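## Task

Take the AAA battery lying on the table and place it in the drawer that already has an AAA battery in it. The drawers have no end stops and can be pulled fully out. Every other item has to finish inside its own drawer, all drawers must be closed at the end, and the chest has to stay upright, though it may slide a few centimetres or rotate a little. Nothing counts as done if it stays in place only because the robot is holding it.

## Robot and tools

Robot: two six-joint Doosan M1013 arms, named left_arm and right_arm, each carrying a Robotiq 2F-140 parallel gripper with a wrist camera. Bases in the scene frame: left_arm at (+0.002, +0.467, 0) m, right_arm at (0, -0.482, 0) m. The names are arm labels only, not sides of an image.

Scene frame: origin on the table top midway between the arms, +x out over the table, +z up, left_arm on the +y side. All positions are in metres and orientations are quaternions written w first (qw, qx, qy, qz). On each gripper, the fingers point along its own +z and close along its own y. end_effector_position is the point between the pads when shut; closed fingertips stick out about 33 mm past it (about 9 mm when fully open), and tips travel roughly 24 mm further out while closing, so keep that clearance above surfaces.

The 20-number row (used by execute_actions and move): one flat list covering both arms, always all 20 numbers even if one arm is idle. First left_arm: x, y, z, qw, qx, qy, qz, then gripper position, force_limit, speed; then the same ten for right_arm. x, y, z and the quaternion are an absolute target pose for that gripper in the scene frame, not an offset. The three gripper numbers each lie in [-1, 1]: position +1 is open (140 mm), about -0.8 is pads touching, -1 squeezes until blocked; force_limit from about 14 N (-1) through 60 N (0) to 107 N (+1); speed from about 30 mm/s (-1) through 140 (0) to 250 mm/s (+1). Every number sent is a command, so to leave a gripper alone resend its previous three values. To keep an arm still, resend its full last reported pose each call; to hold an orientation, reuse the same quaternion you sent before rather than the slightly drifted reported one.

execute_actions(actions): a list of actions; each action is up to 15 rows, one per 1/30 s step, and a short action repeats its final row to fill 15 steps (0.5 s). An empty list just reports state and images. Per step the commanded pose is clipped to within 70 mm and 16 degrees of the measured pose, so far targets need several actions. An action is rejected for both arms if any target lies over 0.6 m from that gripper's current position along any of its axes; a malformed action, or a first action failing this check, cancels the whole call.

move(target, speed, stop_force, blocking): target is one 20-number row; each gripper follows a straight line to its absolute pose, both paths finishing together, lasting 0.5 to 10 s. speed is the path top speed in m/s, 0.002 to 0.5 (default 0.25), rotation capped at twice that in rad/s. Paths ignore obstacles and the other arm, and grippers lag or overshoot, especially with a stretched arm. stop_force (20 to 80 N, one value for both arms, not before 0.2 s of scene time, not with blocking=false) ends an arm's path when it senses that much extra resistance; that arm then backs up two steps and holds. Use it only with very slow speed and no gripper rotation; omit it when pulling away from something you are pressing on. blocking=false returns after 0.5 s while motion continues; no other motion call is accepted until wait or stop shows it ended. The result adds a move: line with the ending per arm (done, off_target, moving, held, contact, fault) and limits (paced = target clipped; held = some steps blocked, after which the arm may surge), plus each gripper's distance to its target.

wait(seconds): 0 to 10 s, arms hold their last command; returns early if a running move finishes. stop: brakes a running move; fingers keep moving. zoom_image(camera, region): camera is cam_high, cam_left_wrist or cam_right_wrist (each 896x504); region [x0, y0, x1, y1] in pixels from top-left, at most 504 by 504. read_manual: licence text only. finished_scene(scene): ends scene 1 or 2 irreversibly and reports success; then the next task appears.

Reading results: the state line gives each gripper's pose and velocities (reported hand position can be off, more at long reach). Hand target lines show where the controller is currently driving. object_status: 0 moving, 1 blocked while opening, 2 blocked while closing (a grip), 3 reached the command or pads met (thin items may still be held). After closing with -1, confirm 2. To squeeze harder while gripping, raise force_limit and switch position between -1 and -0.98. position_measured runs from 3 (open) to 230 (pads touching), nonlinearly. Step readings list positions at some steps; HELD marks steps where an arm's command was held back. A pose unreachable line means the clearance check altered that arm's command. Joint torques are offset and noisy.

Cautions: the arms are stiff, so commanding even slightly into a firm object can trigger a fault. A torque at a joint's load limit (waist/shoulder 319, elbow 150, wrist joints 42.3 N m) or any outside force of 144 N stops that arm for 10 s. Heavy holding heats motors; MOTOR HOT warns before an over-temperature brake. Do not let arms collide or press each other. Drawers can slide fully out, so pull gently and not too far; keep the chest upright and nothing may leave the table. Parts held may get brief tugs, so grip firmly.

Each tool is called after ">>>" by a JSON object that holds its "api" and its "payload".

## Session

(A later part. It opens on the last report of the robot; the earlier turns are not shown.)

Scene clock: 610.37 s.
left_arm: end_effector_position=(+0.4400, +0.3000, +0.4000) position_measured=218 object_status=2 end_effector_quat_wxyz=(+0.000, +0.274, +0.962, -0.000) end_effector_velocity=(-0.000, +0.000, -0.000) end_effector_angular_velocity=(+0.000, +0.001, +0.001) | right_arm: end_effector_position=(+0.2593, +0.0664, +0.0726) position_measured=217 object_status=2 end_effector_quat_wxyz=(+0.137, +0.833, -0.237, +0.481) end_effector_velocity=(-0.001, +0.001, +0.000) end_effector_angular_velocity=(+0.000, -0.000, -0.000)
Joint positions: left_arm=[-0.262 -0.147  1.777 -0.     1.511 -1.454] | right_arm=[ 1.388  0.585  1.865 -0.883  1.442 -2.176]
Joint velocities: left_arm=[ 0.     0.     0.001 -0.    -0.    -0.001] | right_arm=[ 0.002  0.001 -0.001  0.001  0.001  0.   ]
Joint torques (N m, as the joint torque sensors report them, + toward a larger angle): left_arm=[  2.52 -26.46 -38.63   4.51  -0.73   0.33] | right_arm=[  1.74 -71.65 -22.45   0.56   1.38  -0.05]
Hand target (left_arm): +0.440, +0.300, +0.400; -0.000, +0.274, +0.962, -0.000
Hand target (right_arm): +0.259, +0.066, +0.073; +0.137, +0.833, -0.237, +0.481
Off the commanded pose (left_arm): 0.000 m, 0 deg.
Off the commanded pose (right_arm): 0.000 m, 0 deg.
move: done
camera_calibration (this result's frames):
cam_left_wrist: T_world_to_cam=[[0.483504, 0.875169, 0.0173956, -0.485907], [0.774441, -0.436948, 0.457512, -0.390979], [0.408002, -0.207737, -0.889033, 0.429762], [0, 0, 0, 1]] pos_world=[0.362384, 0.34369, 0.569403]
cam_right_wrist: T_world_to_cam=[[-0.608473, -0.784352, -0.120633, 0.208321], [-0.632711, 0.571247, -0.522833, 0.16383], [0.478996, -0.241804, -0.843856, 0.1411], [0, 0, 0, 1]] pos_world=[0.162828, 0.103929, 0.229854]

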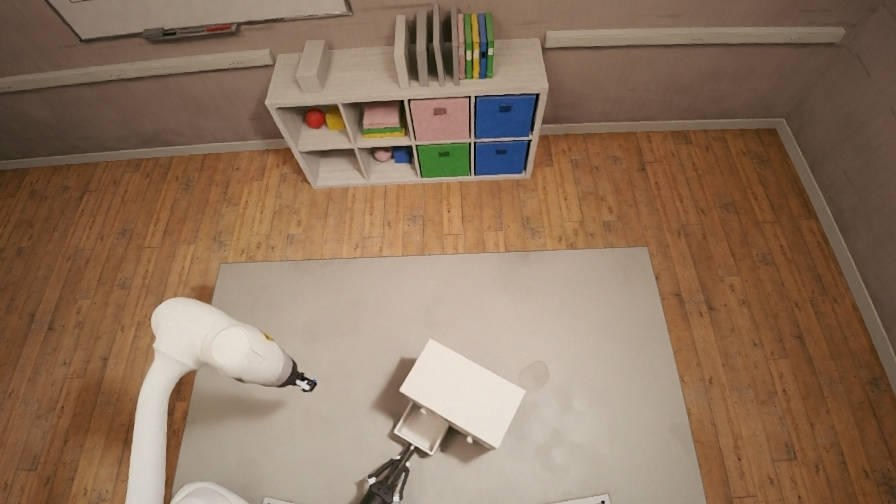

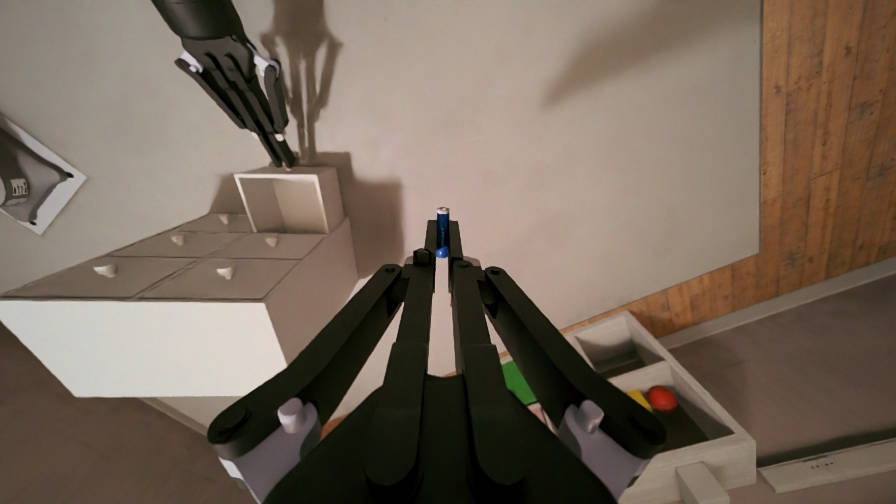

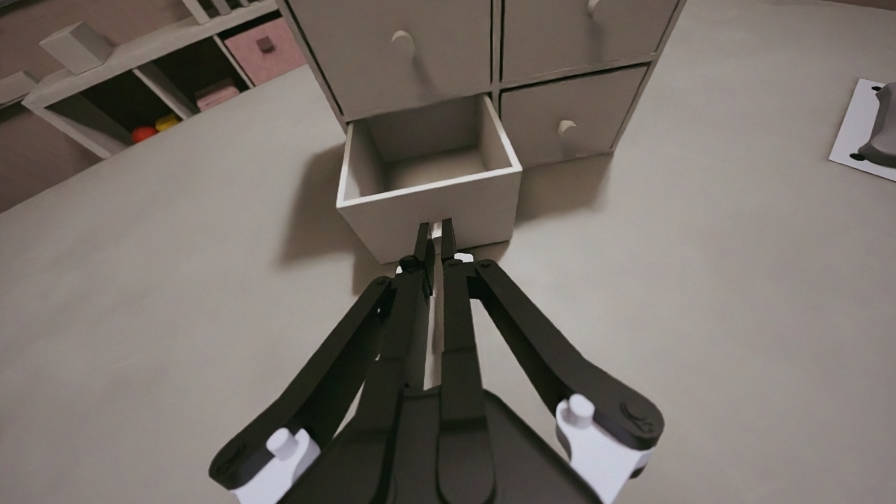

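>>> {"api": "move", "payload": {"target": [0.44,0.30,0.40,0,0.274,0.9617,0,-1,-0.5,-0.5, 0.3545,0.0094,0.0726,0.1366,0.8331,-0.2365,0.481,-1,0,-0.5], "speed": 0.1}}

>>> {"api": "execute_actions", "payload": {"actions": [[[0.44,0.30,0.40,0,0.274,0.9617,0,-1,-0.5,-0.5, 0.3545,0.0094,0.0726,0.1366,0.8331,-0.2365,0.481,-0.3,0,0],[0.44,0.30,0.40,0,0.274,0.9617,0,-1,-0.5,-0.5, 0.3545,0.0094,0.0726,0.1366,0.8331,-0.2365,0.481,-0.3,0,0],[0.44,0.30,0.40,0,0.274,0.9617,0,-1,-0.5,-0.5, 0.3545,0.0094,0.0726,0.1366,0.8331,-0.2365,0.481,-0.3,0,0],[0.44,0.30,0.40,0,0.274,0.9617,0,-1,-0.5,-0.5, 0.3545,0.0094,0.0726,0.1366,0.8331,-0.2365,0.481,-0.3,0,0],[0.44,0.30,0.40,0,0.274,0.9617,0,-1,-0.5,-0.5, 0.3545,0.0094,0.0726,0.1366,0.8331,-0.2365,0.481,-0.3,0,0],[0.44,0.30,0.40,0,0.274,0.9617,0,-1,-0.5,-0.5, 0.3545,0.0094,0.0726,0.1366,0.8331,-0.2365,0.481,-0.3,0,0],[0.44,0.30,0.40,0,0.274,0.9617,0,-1,-0.5,-0.5, 0.3538,0.0098,0.0726,0.1366,0.8331,-0.2365,0.481,-0.3,0,0],[0.44,0.30,0.40,0,0.274,0.9617,0,-1,-0.5,-0.5, 0.353,0.0103,0.0726,0.1366,0.8331,-0.2365,0.481,-0.3,0,0],[0.44,0.30,0.40,0,0.274,0.9617,0,-1,-0.5,-0.5, 0.3522,0.0108,0.0726,0.1366,0.8331,-0.2365,0.481,-0.3,0,0],[0.44,0.30,0.40,0,0.274,0.9617,0,-1,-0.5,-0.5, 0.3514,0.0112,0.0726,0.1366,0.8331,-0.2365,0.481,-0.3,0,0],[0.44,0.30,0.40,0,0.274,0.9617,0,-1,-0.5,-0.5, 0.3506,0.0117,0.0726,0.1366,0.8331,-0.2365,0.481,-0.3,0,0],[0.44,0.30,0.40,0,0.274,0.9617,0,-1,-0.5,-0.5, 0.3502,0.012,0.0726,0.1366,0.8331,-0.2365,0.481,-0.3,0,0]]]}}

>>> {"api": "move", "payload": {"target": [0.44,0.30,0.40,0,0.274,0.9617,0,-1,-0.5,-0.5, 0.3502,0.012,0.1725,0.1366,0.8331,-0.2365,0.481,-0.3,0,0], "speed": 0.12}}

Scene clock: 667.83 s.
left_arm: end_effector_position=(+0.4400, +0.3000, +0.4000) position_measured=218 object_status=2 end_effector_quat_wxyz=(+0.000, +0.274, +0.962, -0.000) end_effector_velocity=(+0.001, +0.000, -0.001) end_effector_angular_velocity=(+0.001, +0.001, +0.001) | right_arm: end_effector_position=(+0.3545, +0.0096, +0.0726) position_measured=217 object_status=2 end_effector_quat_wxyz=(+0.137, +0.833, -0.236, +0.481) end_effector_velocity=(+0.001, -0.000, -0.000) end_effector_angular_velocity=(-0.000, -0.000, +0.001)
Joint positions: left_arm=[-0.262 -0.147  1.777 -0.     1.511 -1.454] | right_arm=[ 1.236  0.534  1.964 -1.     1.338 -2.193]
Joint velocities: left_arm=[ 0.001  0.002 -0.     0.     0.    -0.001] | right_arm=[-0.001 -0.     0.001 -0.002 -0.001 -0.   ]
Joint torques (N m, as the joint torque sensors report them, + toward a larger angle): left_arm=[  0.44 -28.27 -39.44   4.6   -0.84   0.07] | right_arm=[ -6.33 -52.97 -12.61   3.45  -1.02  -0.23]
Hand target (left_arm): +0.440, +0.300, +0.400; -0.000, +0.274, +0.962, -0.000
Hand target (right_arm): +0.355, +0.010, +0.073; +0.137, +0.833, -0.236, +0.481
Off the commanded pose (left_arm): 0.000 m, 0 deg.
Off the commanded pose (right_arm): 0.000 m, 0 deg.
move: done
camera_calibration (this result's frames):
cam_left_wrist: T_world_to_cam=[[0.483504, 0.875169, 0.0173956, -0.485907], [0.774441, -0.436949, 0.457512, -0.390979], [0.408002, -0.207737, -0.889033, 0.429762], [0, 0, 0, 1]] pos_world=[0.362384, 0.34369, 0.569403]
cam_right_wrist: T_world_to_cam=[[-0.608378, -0.784447, -0.120494, 0.221599], [-0.632822, 0.571098, -0.522861, 0.256546], [0.478971, -0.241845, -0.843859, 0.0817967], [0, 0, 0, 1]] pos_world=[0.257986, 0.047102, 0.229864]

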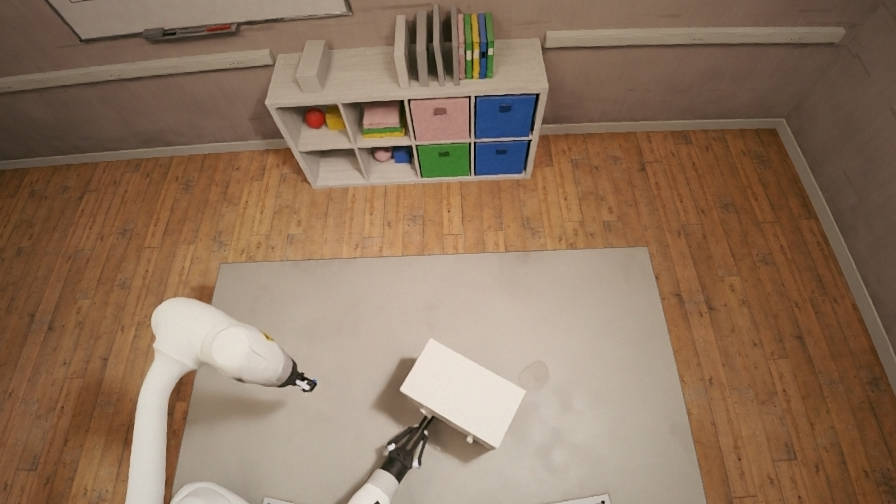

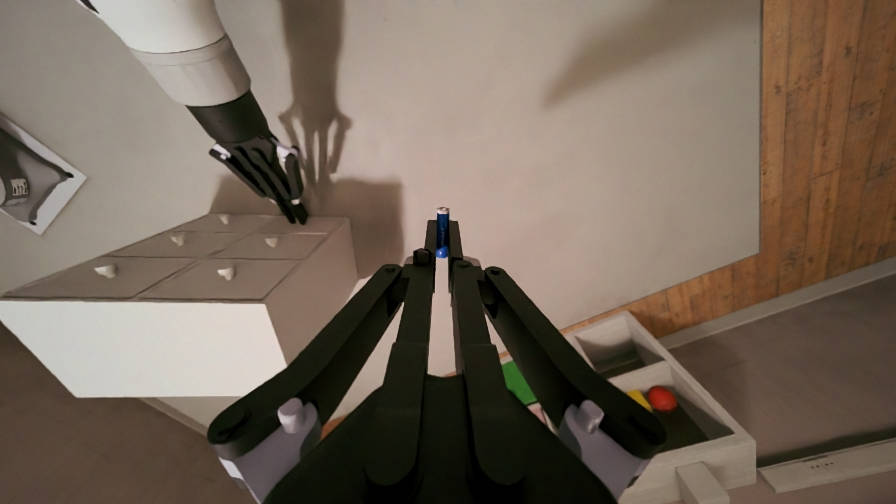

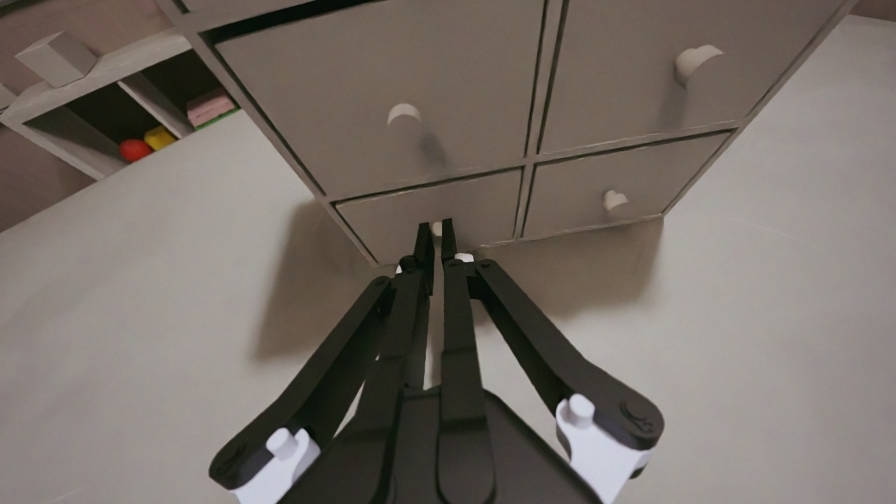

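Scene clock: 668.33 s.
left_arm: end_effector_position=(+0.4400, +0.3000, +0.4000) position_measured=218 object_status=2 end_effector_quat_wxyz=(+0.000, +0.274, +0.962, -0.000) end_effector_velocity=(-0.000, +0.000, -0.001) end_effector_angular_velocity=(+0.001, +0.002, -0.001) | right_arm: end_effector_position=(+0.3506, +0.0117, +0.0726) position_measured=167 object_status=3 end_effector_quat_wxyz=(+0.137, +0.833, -0.236, +0.481) end_effector_velocity=(-0.006, +0.004, -0.000) end_effector_angular_velocity=(-0.002, +0.001, +0.001)
Joint positions: left_arm=[-0.262 -0.147  1.777 -0.     1.511 -1.454] | right_arm=[ 1.243  0.536  1.961 -0.995  1.342 -2.192]
Joint velocities: left_arm=[ 0.001  0.001  0.001 -0.     0.     0.002] | right_arm=[ 0.01   0.004 -0.006  0.008  0.007 -0.001]
Joint torques (N m, as the joint torque sensors report them, + toward a larger angle): left_arm=[ -0.79 -29.26 -39.7    4.65  -0.8    0.2 ] | right_arm=[  3.01 -64.23 -21.68   0.23   1.62  -0.31]
Hand target (left_arm): +0.440, +0.300, +0.400; -0.000, +0.274, +0.962, -0.000
Hand target (right_arm): +0.350, +0.012, +0.073; +0.137, +0.833, -0.236, +0.481
Off the commanded pose (left_arm): 0.000 m, 0 deg.
Off the commanded pose (right_arm): 0.001 m, 0 deg.
Step readings (end_effector_position):
0: left_arm (+0.4400, +0.3000, +0.4000) | right_arm (+0.3545, +0.0096, +0.0726)
1: left_arm (+0.4400, +0.3000, +0.4000) | right_arm (+0.3545, +0.0096, +0.0726)
2: left_arm (+0.4400, +0.3000, +0.4000) | right_arm (+0.3545, +0.0095, +0.0725)
4: left_arm (+0.4400, +0.3000, +0.4000) | right_arm (+0.3545, +0.0093, +0.0724)
8: left_arm (+0.4400, +0.3000, +0.4000) | right_arm (+0.3544, +0.0094, +0.0725)
15: end_effector_position above
camera_calibration (this result's frames):
cam_left_wrist: T_world_to_cam=[[0.483504, 0.875169, 0.0173954, -0.485907], [0.774441, -0.436948, 0.457512, -0.390979], [0.408002, -0.207737, -0.889033, 0.429762], [0, 0, 0, 1]] pos_world=[0.362384, 0.34369, 0.569403]
cam_right_wrist: T_world_to_cam=[[-0.60842, -0.784412, -0.12051, 0.220896], [-0.632775, 0.571135, -0.522876, 0.252901], [0.478978, -0.241873, -0.843847, 0.0841384], [0, 0, 0, 1]] pos_world=[0.254126, 0.0491834, 0.229856]

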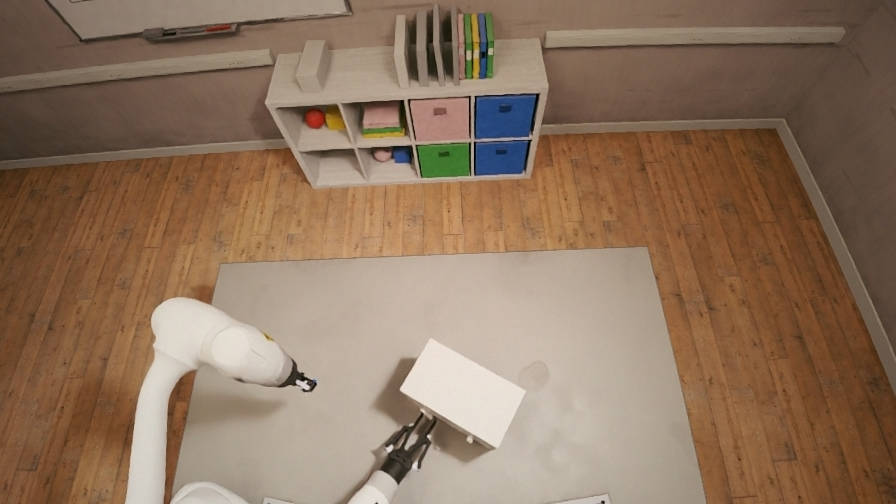

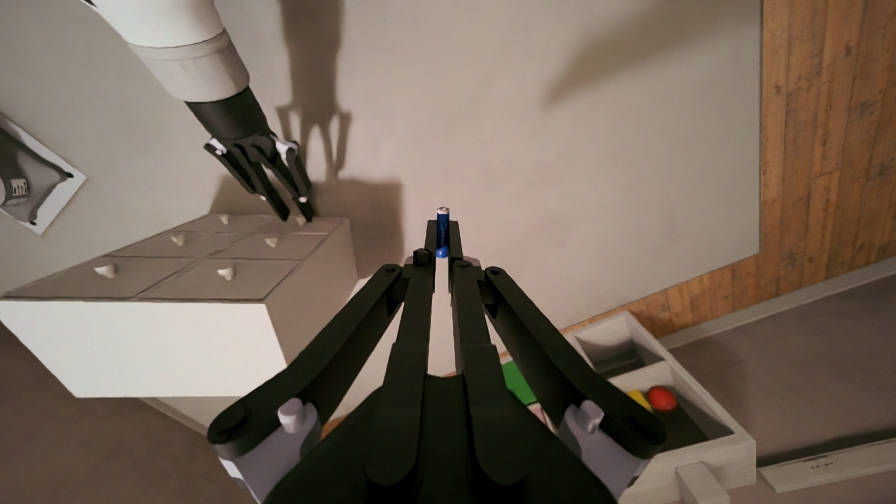

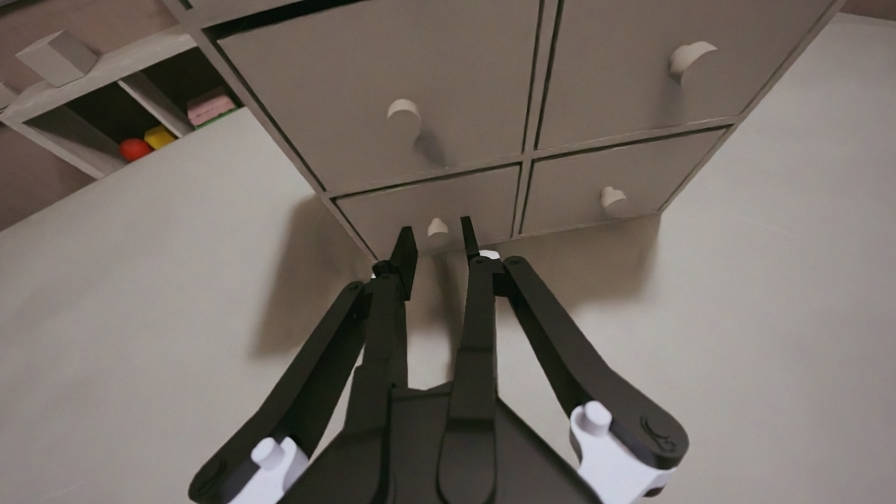

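Scene clock: 669.57 s.
left_arm: end_effector_position=(+0.4400, +0.3000, +0.4000) position_measured=218 object_status=2 end_effector_quat_wxyz=(+0.000, +0.274, +0.962, -0.000) end_effector_velocity=(-0.000, +0.000, -0.001) end_effector_angular_velocity=(+0.001, +0.001, +0.004) | right_arm: end_effector_position=(+0.3502, +0.0119, +0.1724) position_measured=167 object_status=3 end_effector_quat_wxyz=(+0.137, +0.833, -0.237, +0.481) end_effector_velocity=(-0.000, +0.000, +0.002) end_effector_angular_velocity=(-0.000, +0.000, +0.000)
Joint positions: left_arm=[-0.262 -0.147  1.777 -0.     1.511 -1.454] | right_arm=[ 1.243  0.407  1.919 -0.968  1.438 -2.336]
Joint velocities: left_arm=[ 0.001  0.     0.001 -0.    -0.    -0.003] | right_arm=[ 0.    -0.002 -0.001  0.     0.002 -0.002]
Joint torques (N m, as the joint torque sensors report them, + toward a larger angle): left_arm=[ -0.38 -28.04 -39.32   4.68  -0.78  -0.05] | right_arm=[  2.16 -60.26 -26.45   0.25   1.5   -0.55]
Hand target (left_arm): +0.440, +0.300, +0.400; -0.000, +0.274, +0.962, -0.000
Hand target (right_arm): +0.350, +0.012, +0.173; +0.137, +0.833, -0.237, +0.481
Off the commanded pose (left_arm): 0.000 m, 0 deg.
Off the commanded pose (right_arm): 0.000 m, 0 deg.
move: done
camera_calibration (this result's frames):
cam_left_wrist: T_world_to_cam=[[0.483504, 0.875169, 0.0173955, -0.485907], [0.774441, -0.436948, 0.457512, -0.390979], [0.408002, -0.207737, -0.889033, 0.429762], [0, 0, 0, 1]] pos_world=[0.362384, 0.34369, 0.569403]
cam_right_wrist: T_world_to_cam=[[-0.608533, -0.784316, -0.120563, 0.232909], [-0.632605, 0.571217, -0.522994, 0.304637], [0.479061, -0.24199, -0.843766, 0.168578], [0, 0, 0, 1]] pos_world=[0.253689, 0.0494547, 0.329644]

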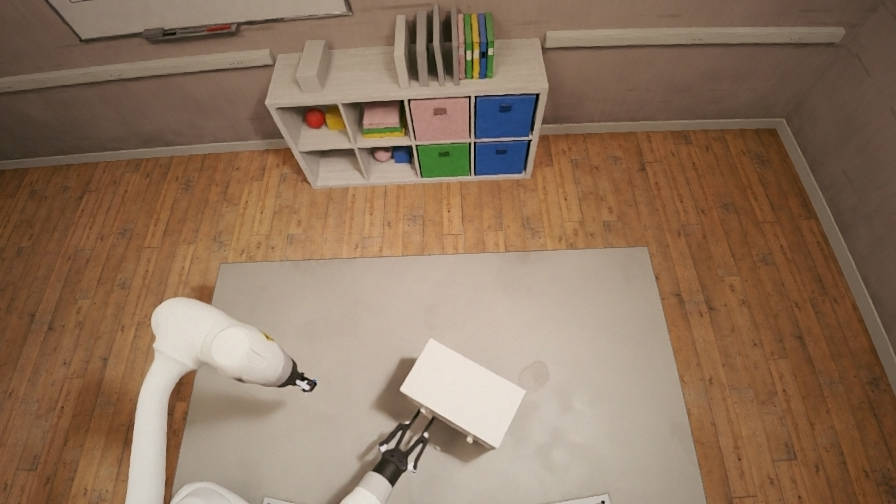

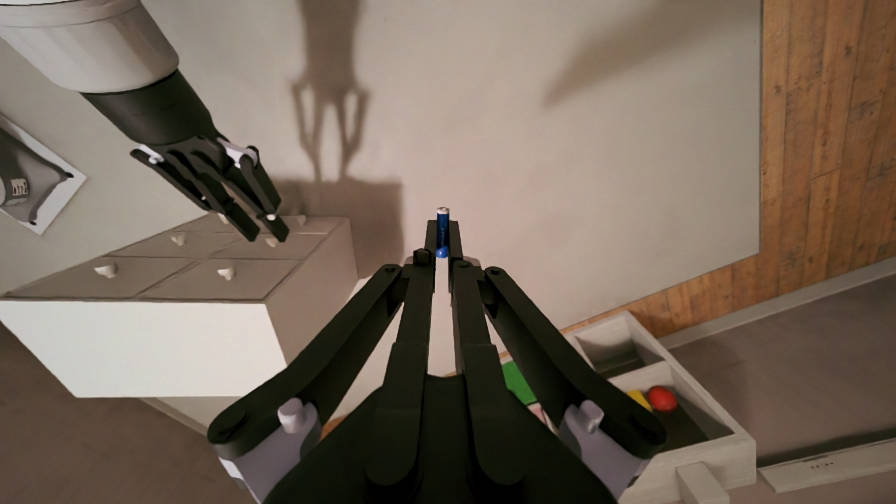

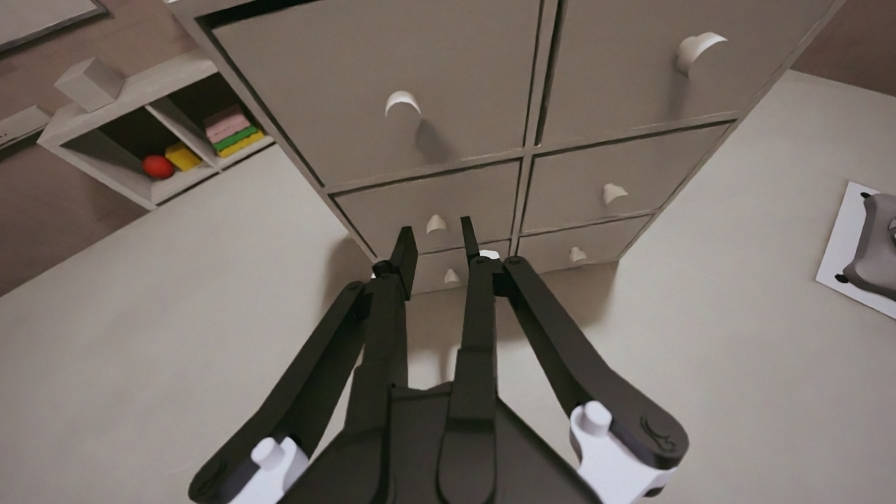

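>>> {"api": "zoom_image", "payload": {"camera": "cam_right_wrist", "region": [380, 180, 500, 300]}}

Region (380, 180, 500, 300) of cam_right_wrist's 896x504 image, scaled by 4.200, with more detail than that image has.

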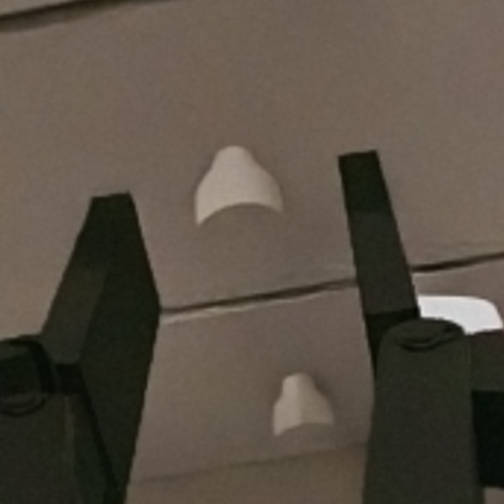

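>>> {"api": "execute_actions", "payload": {"actions": [[[0.44,0.30,0.40,0,0.274,0.9617,0,-1,-0.5,-0.5, 0.351,0.0115,0.1725,0.1366,0.8331,-0.2365,0.481,-0.3,0,0],[0.44,0.30,0.40,0,0.274,0.9617,0,-1,-0.5,-0.5, 0.3519,0.011,0.1725,0.1366,0.8331,-0.2365,0.481,-0.3,0,0],[0.44,0.30,0.40,0,0.274,0.9617,0,-1,-0.5,-0.5, 0.3528,0.0105,0.1725,0.1366,0.8331,-0.2365,0.481,-0.3,0,0],[0.44,0.30,0.40,0,0.274,0.9617,0,-1,-0.5,-0.5, 0.3536,0.01,0.1725,0.1366,0.8331,-0.2365,0.481,-0.3,0,0],[0.44,0.30,0.40,0,0.274,0.9617,0,-1,-0.5,-0.5, 0.3541,0.0097,0.1725,0.1366,0.8331,-0.2365,0.481,-1,0,-0.5]],[[0.44,0.30,0.40,0,0.274,0.9617,0,-1,-0.5,-0.5, 0.3541,0.0097,0.1725,0.1366,0.8331,-0.2365,0.481,-1,0,-0.5]]]}}

>>> {"api": "move", "payload": {"target": [0.44,0.30,0.40,0,0.274,0.9617,0,-1,-0.5,-0.5, 0.2598,0.0664,0.1725,0.1366,0.8331,-0.2365,0.481,-1,0,-0.5], "speed": 0.1}}

Scene clock: 696.83 s.
left_arm: end_effector_position=(+0.4400, +0.3000, +0.4000) position_measured=218 object_status=2 end_effector_quat_wxyz=(+0.000, +0.274, +0.962, -0.000) end_effector_velocity=(+0.000, -0.000, -0.001) end_effector_angular_velocity=(+0.000, +0.002, +0.001) | right_arm: end_effector_position=(+0.3541, +0.0097, +0.1726) position_measured=215 object_status=2 end_effector_quat_wxyz=(+0.137, +0.833, -0.236, +0.481) end_effector_velocity=(+0.000, +0.000, -0.000) end_effector_angular_velocity=(-0.000, +0.001, +0.001)
Joint positions: left_arm=[-0.262 -0.147  1.777 -0.     1.511 -1.454] | right_arm=[ 1.237  0.405  1.922 -0.973  1.433 -2.338]
Joint velocities: left_arm=[ 0.     0.001  0.    -0.     0.    -0.   ] | right_arm=[-0.     0.     0.    -0.    -0.001 -0.001]
Joint torques (N m, as the joint torque sensors report them, + toward a larger angle): left_arm=[  0.82 -27.06 -40.24   4.52  -0.79   0.32] | right_arm=[ -2.84 -53.49 -21.46   1.51  -0.15  -0.13]
Hand target (left_arm): +0.440, +0.300, +0.400; -0.000, +0.274, +0.962, -0.000
Hand target (right_arm): +0.354, +0.010, +0.172; +0.137, +0.833, -0.236, +0.481
Off the commanded pose (left_arm): 0.000 m, 0 deg.
Off the commanded pose (right_arm): 0.000 m, 0 deg.
Step readings (end_effector_position; steps 1 to 15: 1st action; 16 to 30: 2nd action):
0: left_arm (+0.4400, +0.3000, +0.4000) | right_arm (+0.3502, +0.0119, +0.1725)
1: left_arm (+0.4400, +0.3000, +0.4000) | right_arm (+0.3502, +0.0119, +0.1725)
2: left_arm (+0.4400, +0.3000, +0.4000) | right_arm (+0.3504, +0.0118, +0.1726)
4: left_arm (+0.4400, +0.3000, +0.4000) | right_arm (+0.3515, +0.0112, +0.1726)
8: left_arm (+0.4400, +0.3000, +0.4000) | right_arm (+0.3536, +0.0100, +0.1725)
15: left_arm (+0.4400, +0.3000, +0.4000) | right_arm (+0.3541, +0.0098, +0.1726)
16: left_arm (+0.4400, +0.3000, +0.4000) | right_arm (+0.3541, +0.0098, +0.1726)
17: left_arm (+0.4400, +0.3000, +0.4000) | right_arm (+0.3541, +0.0098, +0.1726)
19: left_arm (+0.4400, +0.3000, +0.4000) | right_arm (+0.3541, +0.0098, +0.1726)
23: left_arm (+0.4400, +0.3000, +0.4000) | right_arm (+0.3541, +0.0097, +0.1726)
30: end_effector_position above
camera_calibration (this result's frames):
cam_left_wrist: T_world_to_cam=[[0.483504, 0.875169, 0.0173955, -0.485907], [0.774441, -0.436948, 0.457512, -0.390979], [0.408002, -0.207737, -0.889033, 0.429762], [0, 0, 0, 1]] pos_world=[0.362384, 0.34369, 0.569403]
cam_right_wrist: T_world_to_cam=[[-0.608383, -0.784424, -0.120617, 0.233536], [-0.632754, 0.571152, -0.522883, 0.308489], [0.479053, -0.241792, -0.843827, 0.166295], [0, 0, 0, 1]] pos_world=[0.257613, 0.0472058, 0.329797]

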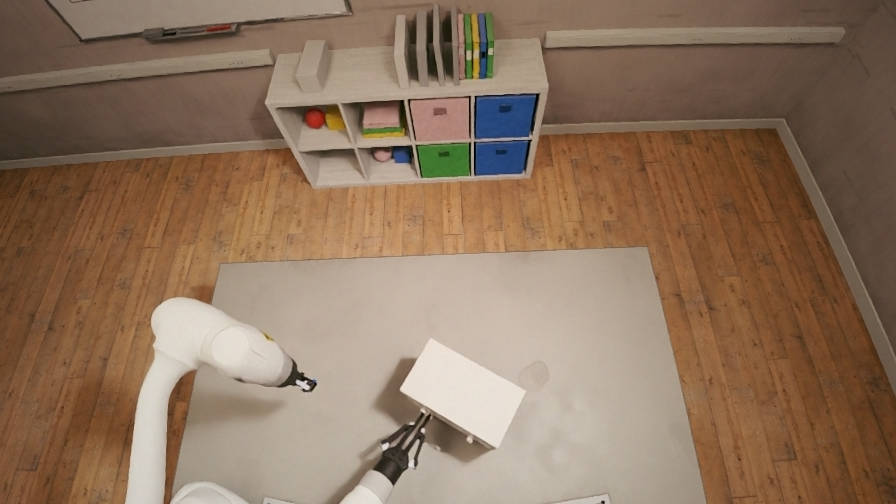

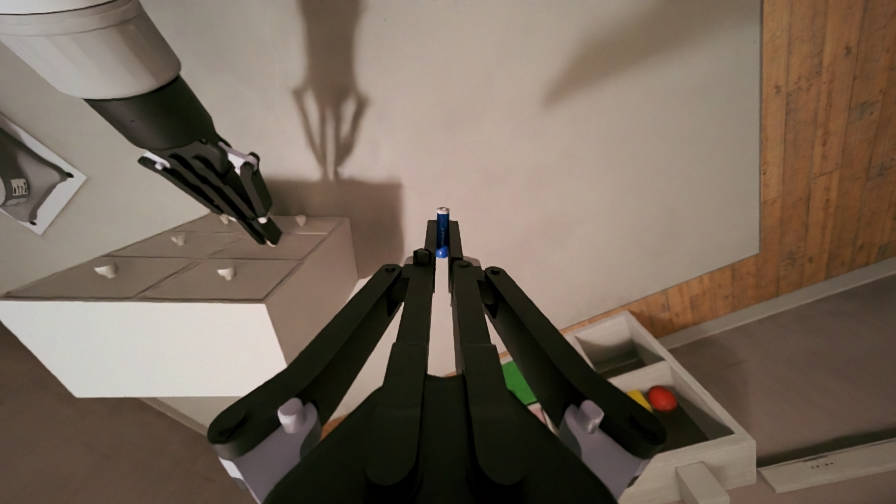

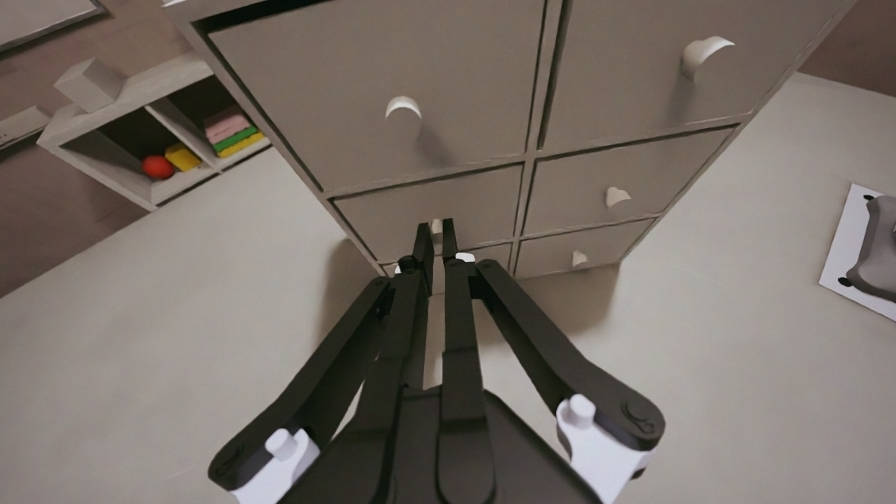

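Scene clock: 698.33 s.
left_arm: end_effector_position=(+0.4400, +0.3000, +0.4000) position_measured=218 object_status=2 end_effector_quat_wxyz=(+0.000, +0.274, +0.962, -0.000) end_effector_velocity=(-0.000, +0.000, -0.000) end_effector_angular_velocity=(+0.000, +0.000, +0.002) | right_arm: end_effector_position=(+0.2598, +0.0662, +0.1725) position_measured=215 object_status=2 end_effector_quat_wxyz=(+0.137, +0.833, -0.237, +0.481) end_effector_velocity=(-0.001, +0.000, -0.000) end_effector_angular_velocity=(-0.002, +0.001, -0.000)
Joint positions: left_arm=[-0.262 -0.147  1.777 -0.     1.511 -1.454] | right_arm=[ 1.387  0.465  1.825 -0.874  1.544 -2.301]
Joint velocities: left_arm=[-0.    -0.     0.001  0.    -0.    -0.002] | right_arm=[ 0.002  0.001 -0.001  0.002  0.002 -0.001]
Joint torques (N m, as the joint torque sensors report them, + toward a larger angle): left_arm=[ -2.2  -27.19 -38.46   4.67  -0.62   0.28] | right_arm=[  4.74 -67.3  -27.98   0.16   1.14  -0.42]
Hand target (left_arm): +0.440, +0.300, +0.400; -0.000, +0.274, +0.962, -0.000
Hand target (right_arm): +0.260, +0.066, +0.173; +0.137, +0.833, -0.237, +0.481
Off the commanded pose (left_arm): 0.000 m, 0 deg.
Off the commanded pose (right_arm): 0.000 m, 0 deg.
move: done
camera_calibration (this result's frames):
cam_left_wrist: T_world_to_cam=[[0.483504, 0.875169, 0.0173955, -0.485907], [0.774441, -0.436949, 0.457512, -0.390979], [0.408002, -0.207737, -0.889033, 0.429762], [0, 0, 0, 1]] pos_world=[0.362384, 0.34369, 0.569403]
cam_right_wrist: T_world_to_cam=[[-0.608472, -0.784351, -0.120646, 0.220525], [-0.632718, 0.571258, -0.522811, 0.216485], [0.478987, -0.241781, -0.843868, 0.225113], [0, 0, 0, 1]] pos_world=[0.163331, 0.103729, 0.329752]

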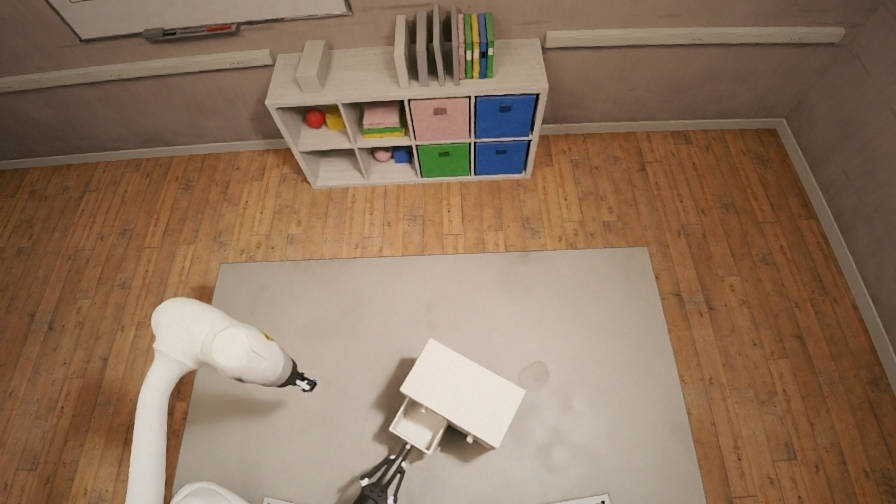

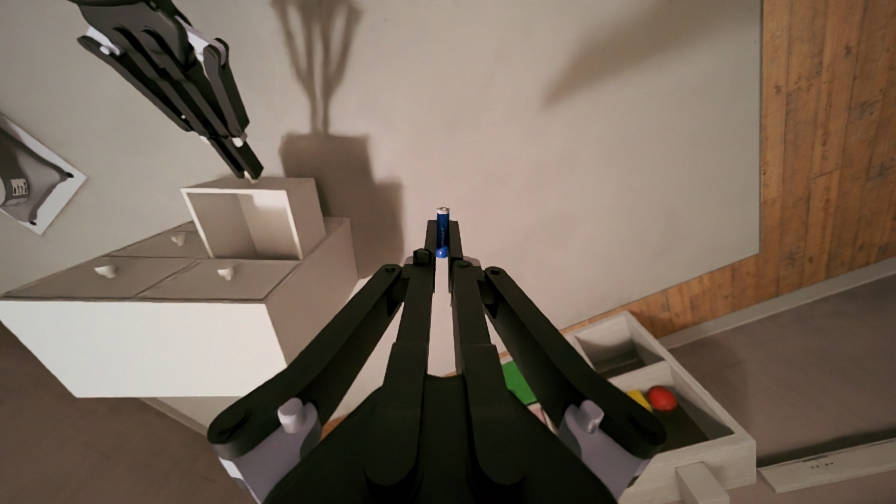

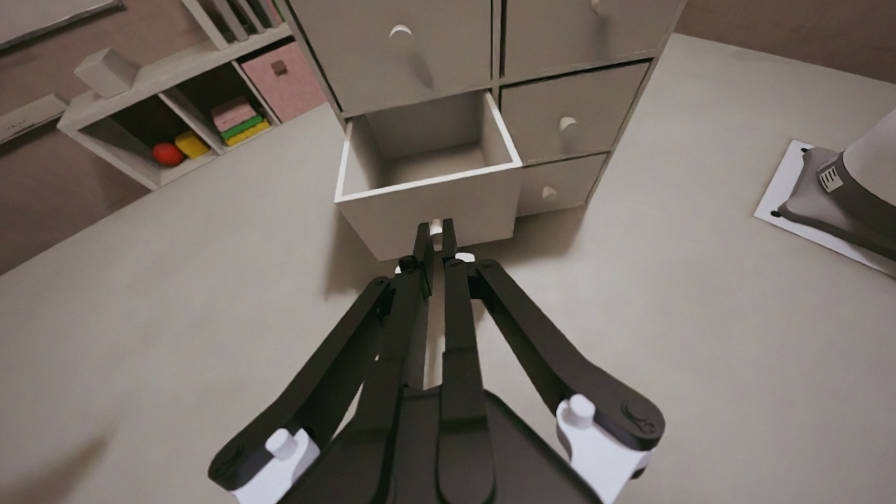

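>>> {"api": "zoom_image", "payload": {"camera": "cam_high", "region": [380, 385, 465, 470]}}

>>> {"api": "zoom_image", "payload": {"camera": "cam_right_wrist", "region": [320, 80, 540, 260]}}

Region (380, 385, 465, 470) of cam_high's 896x504 image, scaled by 5.929, with more detail than that image has.

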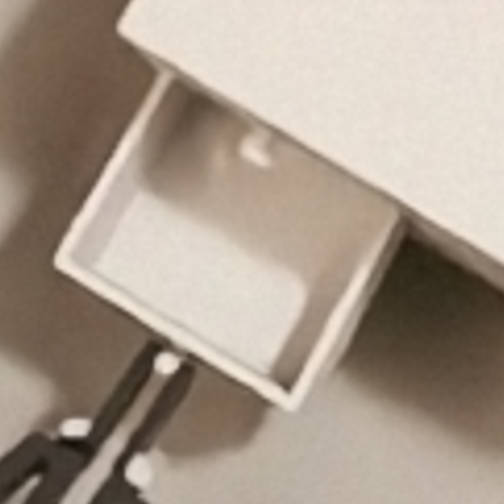

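Region (320, 80, 540, 260) of cam_right_wrist's 896x504 image, scaled by 2.291, with more detail than that image has; it fills the top 412 rows of this view, and the rest is white.

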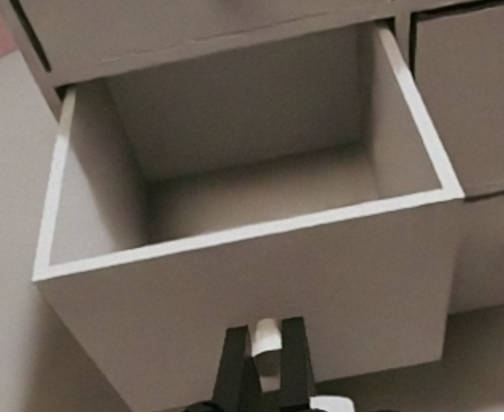

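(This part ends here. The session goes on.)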